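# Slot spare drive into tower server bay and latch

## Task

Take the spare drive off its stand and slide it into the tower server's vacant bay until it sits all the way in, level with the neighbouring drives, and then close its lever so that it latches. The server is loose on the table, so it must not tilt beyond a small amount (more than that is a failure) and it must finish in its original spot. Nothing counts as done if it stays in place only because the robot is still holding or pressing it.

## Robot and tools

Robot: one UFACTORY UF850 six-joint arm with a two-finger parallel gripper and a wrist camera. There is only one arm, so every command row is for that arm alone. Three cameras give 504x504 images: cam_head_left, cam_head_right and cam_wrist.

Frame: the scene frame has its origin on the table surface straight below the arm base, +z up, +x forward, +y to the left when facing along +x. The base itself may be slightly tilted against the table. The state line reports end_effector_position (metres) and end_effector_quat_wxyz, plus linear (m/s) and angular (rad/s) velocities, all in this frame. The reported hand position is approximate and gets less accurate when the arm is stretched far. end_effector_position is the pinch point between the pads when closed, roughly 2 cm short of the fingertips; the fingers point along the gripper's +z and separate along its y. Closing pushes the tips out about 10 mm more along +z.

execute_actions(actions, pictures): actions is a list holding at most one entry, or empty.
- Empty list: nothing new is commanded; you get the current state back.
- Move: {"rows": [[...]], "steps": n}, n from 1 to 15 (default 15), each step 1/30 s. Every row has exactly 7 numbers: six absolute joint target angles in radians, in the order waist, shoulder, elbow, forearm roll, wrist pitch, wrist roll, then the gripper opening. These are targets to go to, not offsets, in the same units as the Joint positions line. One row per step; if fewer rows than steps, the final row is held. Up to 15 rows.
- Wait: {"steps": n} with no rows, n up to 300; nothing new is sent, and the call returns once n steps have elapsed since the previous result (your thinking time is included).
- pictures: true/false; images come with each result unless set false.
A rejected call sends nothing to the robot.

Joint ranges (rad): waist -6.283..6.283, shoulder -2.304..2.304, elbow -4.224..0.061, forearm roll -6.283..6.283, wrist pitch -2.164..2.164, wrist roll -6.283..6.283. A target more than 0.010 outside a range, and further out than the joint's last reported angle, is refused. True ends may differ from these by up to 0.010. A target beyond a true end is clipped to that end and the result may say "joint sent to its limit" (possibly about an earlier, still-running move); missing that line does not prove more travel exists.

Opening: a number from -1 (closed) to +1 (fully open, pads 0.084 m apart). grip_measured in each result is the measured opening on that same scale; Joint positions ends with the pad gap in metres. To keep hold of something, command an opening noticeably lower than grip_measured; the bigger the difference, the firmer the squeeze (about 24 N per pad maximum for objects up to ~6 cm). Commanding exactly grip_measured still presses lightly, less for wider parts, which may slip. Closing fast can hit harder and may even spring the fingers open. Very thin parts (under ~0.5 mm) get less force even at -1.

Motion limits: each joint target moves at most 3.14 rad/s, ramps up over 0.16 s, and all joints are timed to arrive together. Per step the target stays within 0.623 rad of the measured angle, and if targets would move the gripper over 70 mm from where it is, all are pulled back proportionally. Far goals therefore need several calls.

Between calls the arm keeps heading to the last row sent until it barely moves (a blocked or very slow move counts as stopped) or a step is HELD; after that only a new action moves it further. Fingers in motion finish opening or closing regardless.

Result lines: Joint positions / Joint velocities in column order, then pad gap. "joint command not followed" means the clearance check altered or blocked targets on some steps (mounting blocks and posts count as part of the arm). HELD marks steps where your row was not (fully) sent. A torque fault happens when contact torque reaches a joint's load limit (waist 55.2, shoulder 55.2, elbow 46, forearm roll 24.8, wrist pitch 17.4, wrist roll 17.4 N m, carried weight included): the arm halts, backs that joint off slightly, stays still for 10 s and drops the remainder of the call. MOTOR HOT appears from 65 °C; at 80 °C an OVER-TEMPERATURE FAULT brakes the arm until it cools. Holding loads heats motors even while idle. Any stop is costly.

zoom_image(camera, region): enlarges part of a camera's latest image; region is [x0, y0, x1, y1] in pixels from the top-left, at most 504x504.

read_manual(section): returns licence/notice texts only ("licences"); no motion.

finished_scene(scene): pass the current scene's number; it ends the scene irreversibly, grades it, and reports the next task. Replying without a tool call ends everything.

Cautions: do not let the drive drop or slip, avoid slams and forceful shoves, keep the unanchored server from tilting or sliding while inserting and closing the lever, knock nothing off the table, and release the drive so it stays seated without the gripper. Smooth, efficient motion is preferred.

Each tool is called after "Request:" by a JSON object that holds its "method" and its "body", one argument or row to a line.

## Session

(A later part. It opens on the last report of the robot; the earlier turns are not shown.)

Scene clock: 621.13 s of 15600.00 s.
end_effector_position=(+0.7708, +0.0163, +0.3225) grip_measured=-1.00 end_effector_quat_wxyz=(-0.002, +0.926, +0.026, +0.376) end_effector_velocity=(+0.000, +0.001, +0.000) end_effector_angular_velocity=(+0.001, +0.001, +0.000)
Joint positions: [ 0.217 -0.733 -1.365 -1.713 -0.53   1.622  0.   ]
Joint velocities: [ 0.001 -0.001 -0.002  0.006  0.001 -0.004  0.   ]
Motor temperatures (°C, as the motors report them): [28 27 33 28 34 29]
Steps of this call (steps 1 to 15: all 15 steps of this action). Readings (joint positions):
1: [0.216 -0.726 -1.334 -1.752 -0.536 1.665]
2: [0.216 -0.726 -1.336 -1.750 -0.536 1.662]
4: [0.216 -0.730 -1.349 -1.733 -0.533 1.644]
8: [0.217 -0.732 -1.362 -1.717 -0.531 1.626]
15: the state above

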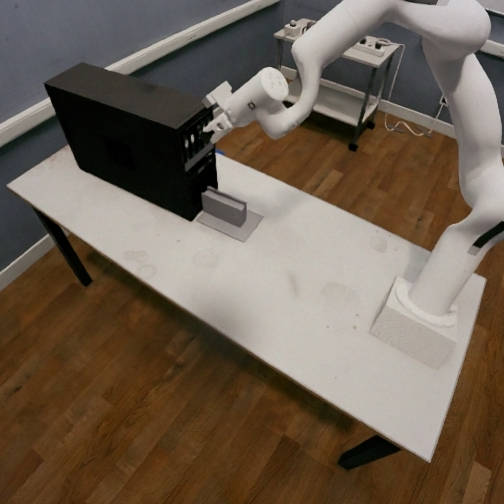

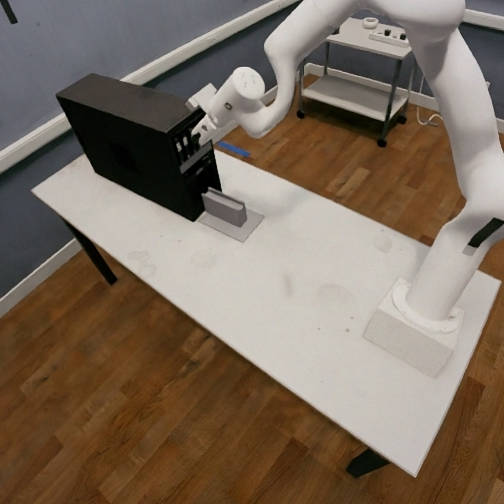

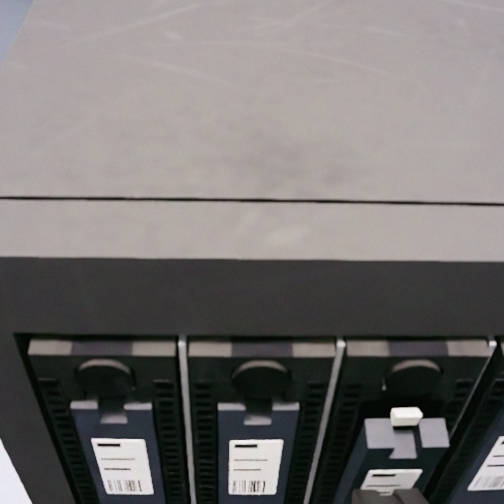

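Request:
{"method": "execute_actions", "body": {
  "actions": [
    {"rows":[[0.218,-0.7365,-1.381,-1.692,-0.527,1.599,-1]],"steps":15}
  ]
}}

Request:
{"method": "execute_actions", "body": {
  "actions": [
    {"rows":[[0.2167,-0.7425,-1.3915,-1.686,-0.5257,1.591,-1]],"steps":15}
  ]
}}

Scene clock: 625.27 s of 15600.00 s.
end_effector_position=(+0.7747, +0.0169, +0.3268) grip_measured=-1.00 end_effector_quat_wxyz=(-0.003, +0.926, +0.026, +0.377) end_effector_velocity=(+0.001, -0.000, +0.001) end_effector_angular_velocity=(+0.001, -0.001, +0.000)
Joint positions: [ 0.218 -0.737 -1.381 -1.692 -0.527  1.599  0.   ]
Joint velocities: [-0.    -0.    -0.003  0.001  0.001 -0.003  0.   ]
Motor temperatures (°C, as the motors report them): [28 27 33 28 34 29]
Steps of this call (steps 1 to 15: the robot went on to your last target; steps 16 to 90: nothing new was sent; then 0.63 s passed at rest; steps 91 to 105: all 15 steps of this action). Readings (joint positions):
91: [0.217 -0.733 -1.365 -1.712 -0.530 1.621]
92: [0.217 -0.733 -1.367 -1.710 -0.530 1.618]
94: [0.218 -0.735 -1.374 -1.701 -0.528 1.609]
98: [0.218 -0.736 -1.379 -1.694 -0.527 1.601]
105: the state above

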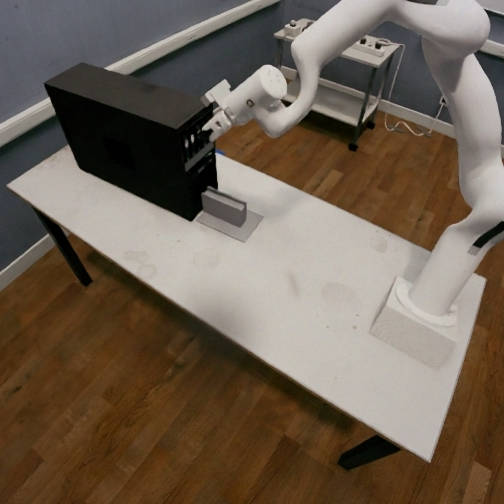

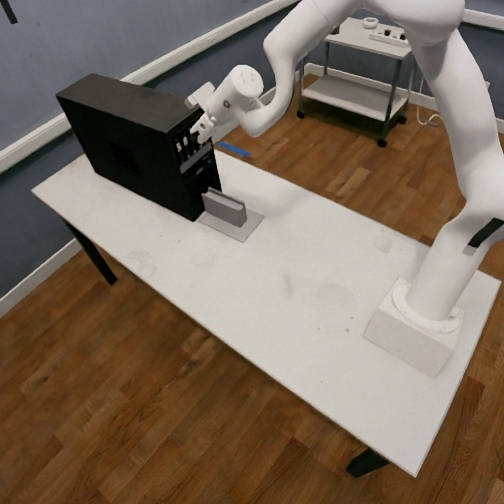

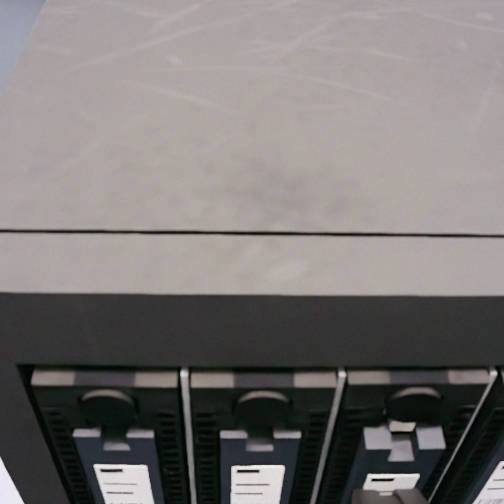

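Scene clock: 625.77 s of 15600.00 s.
end_effector_position=(+0.7777, +0.0170, +0.3274) grip_measured=-1.00 end_effector_quat_wxyz=(-0.003, +0.926, +0.026, +0.377) end_effector_velocity=(+0.000, +0.000, +0.000) end_effector_angular_velocity=(+0.002, -0.000, +0.000)
Joint positions: [ 0.217 -0.742 -1.391 -1.686 -0.526  1.591  0.   ]
Joint velocities: [ 0.    -0.001 -0.001  0.     0.001  0.001  0.   ]
Motor temperatures (°C, as the motors report them): [28 27 33 28 34 29]
Steps of this call (steps 1 to 15: all 15 steps of this action). Readings (joint positions):
1: [0.218 -0.737 -1.381 -1.692 -0.527 1.599]
2: [0.218 -0.737 -1.382 -1.691 -0.527 1.598]
4: [0.217 -0.740 -1.387 -1.689 -0.526 1.595]
8: [0.217 -0.742 -1.391 -1.687 -0.526 1.592]
15: the state above

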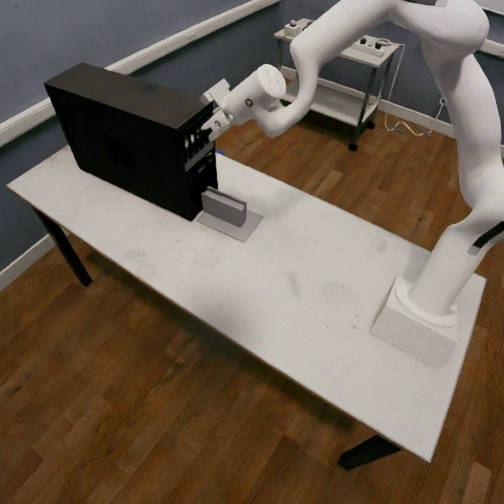

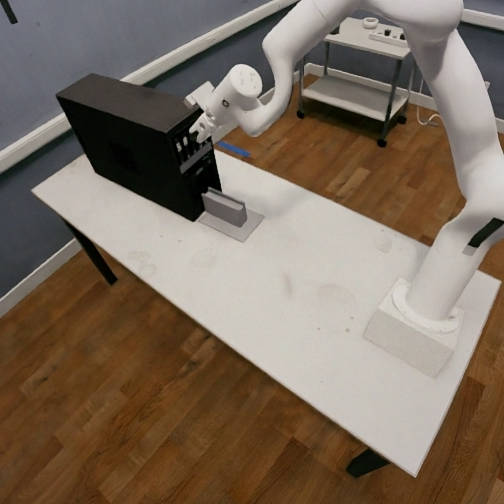

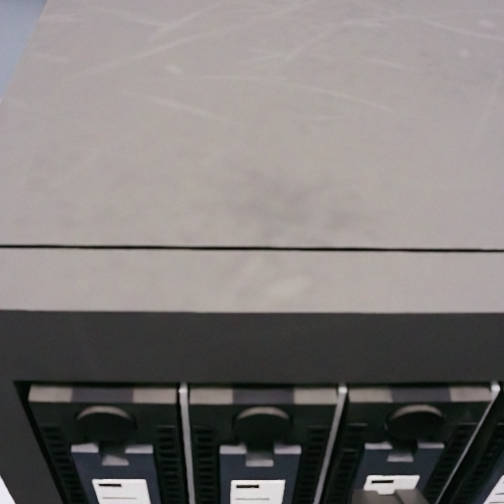

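Request:
{"method": "execute_actions", "body": {
  "actions": [
    {"rows":[[0.2163,-0.7445,-1.3945,-1.6845,-0.5253,1.589,-1]],"steps":12}
  ],
  "pictures": false
}}

Request:
{"method": "execute_actions", "body": {
  "actions": [
    {"rows":[[0.2462,-0.6228,-1.2482,-1.7148,-0.535,1.6523,-1]],"steps":15}
  ]
}}

Scene clock: 628.90 s of 15600.00 s.
end_effector_position=(+0.7787, +0.0170, +0.3272) grip_measured=-1.00 end_effector_quat_wxyz=(-0.003, +0.926, +0.026, +0.377) end_effector_velocity=(-0.000, +0.000, -0.001) end_effector_angular_velocity=(-0.001, +0.000, +0.002)
Joint positions: [ 0.216 -0.744 -1.394 -1.685 -0.525  1.589  0.   ]
Joint velocities: [-0.    -0.     0.    -0.001  0.    -0.001  0.   ]
Motor temperatures (°C, as the motors report them): [28 27 33 28 34 29]
Steps of this call (steps 1 to 15: the robot went on to your last target; steps 16 to 82: nothing new was sent; steps 83 to 94: all 12 steps of this action). Readings (joint positions):
83: [0.217 -0.743 -1.392 -1.686 -0.526 1.591]
84: [0.217 -0.743 -1.392 -1.686 -0.526 1.591]
86: [0.216 -0.744 -1.393 -1.685 -0.526 1.590]
90: [0.216 -0.744 -1.394 -1.685 -0.526 1.589]
94: the state above

Scene clock: 629.40 s of 15600.00 s.
end_effector_position=(+0.7340, +0.0137, +0.3479) grip_measured=-1.00 end_effector_quat_wxyz=(-0.010, +0.924, +0.026, +0.380) end_effector_velocity=(-0.008, -0.001, +0.003) end_effector_angular_velocity=(+0.002, -0.001, +0.000)
Joint positions: [ 0.246 -0.625 -1.251 -1.714 -0.535  1.651  0.   ]
Joint velocities: [ 0.005  0.02   0.024 -0.003 -0.002  0.01   0.   ]
Motor temperatures (°C, as the motors report them): [28 27 33 28 34 29]
Steps of this call (steps 1 to 15: all 15 steps of this action). Readings (joint positions):
1: [0.216 -0.744 -1.394 -1.685 -0.525 1.589]
2: [0.217 -0.742 -1.392 -1.685 -0.526 1.591]
4: [0.223 -0.715 -1.357 -1.693 -0.528 1.606]
8: [0.241 -0.643 -1.275 -1.710 -0.533 1.640]
15: the state above

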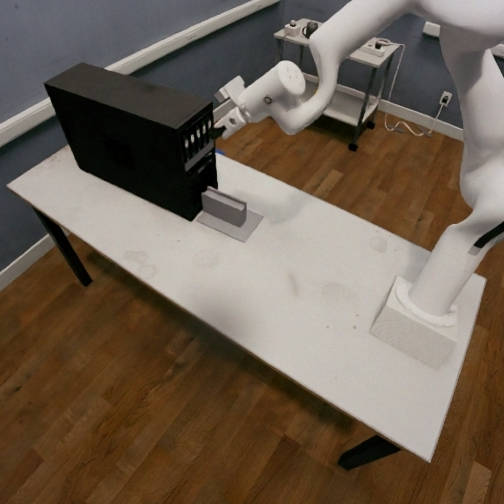

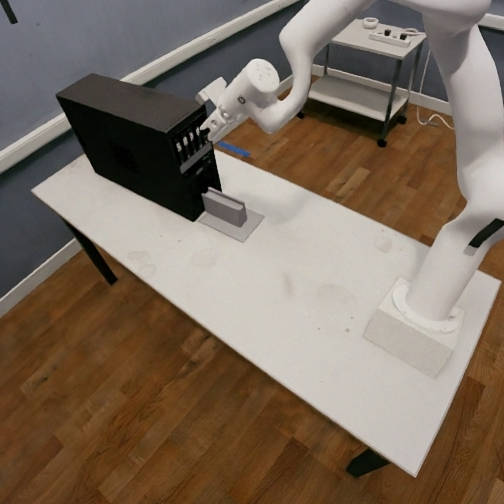

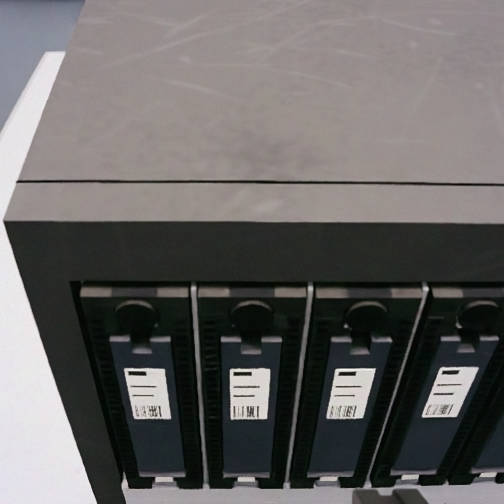

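Request:
{"method": "finished_scene", "body": {
  "scene": 1
}}

The scene is finished: the task was done.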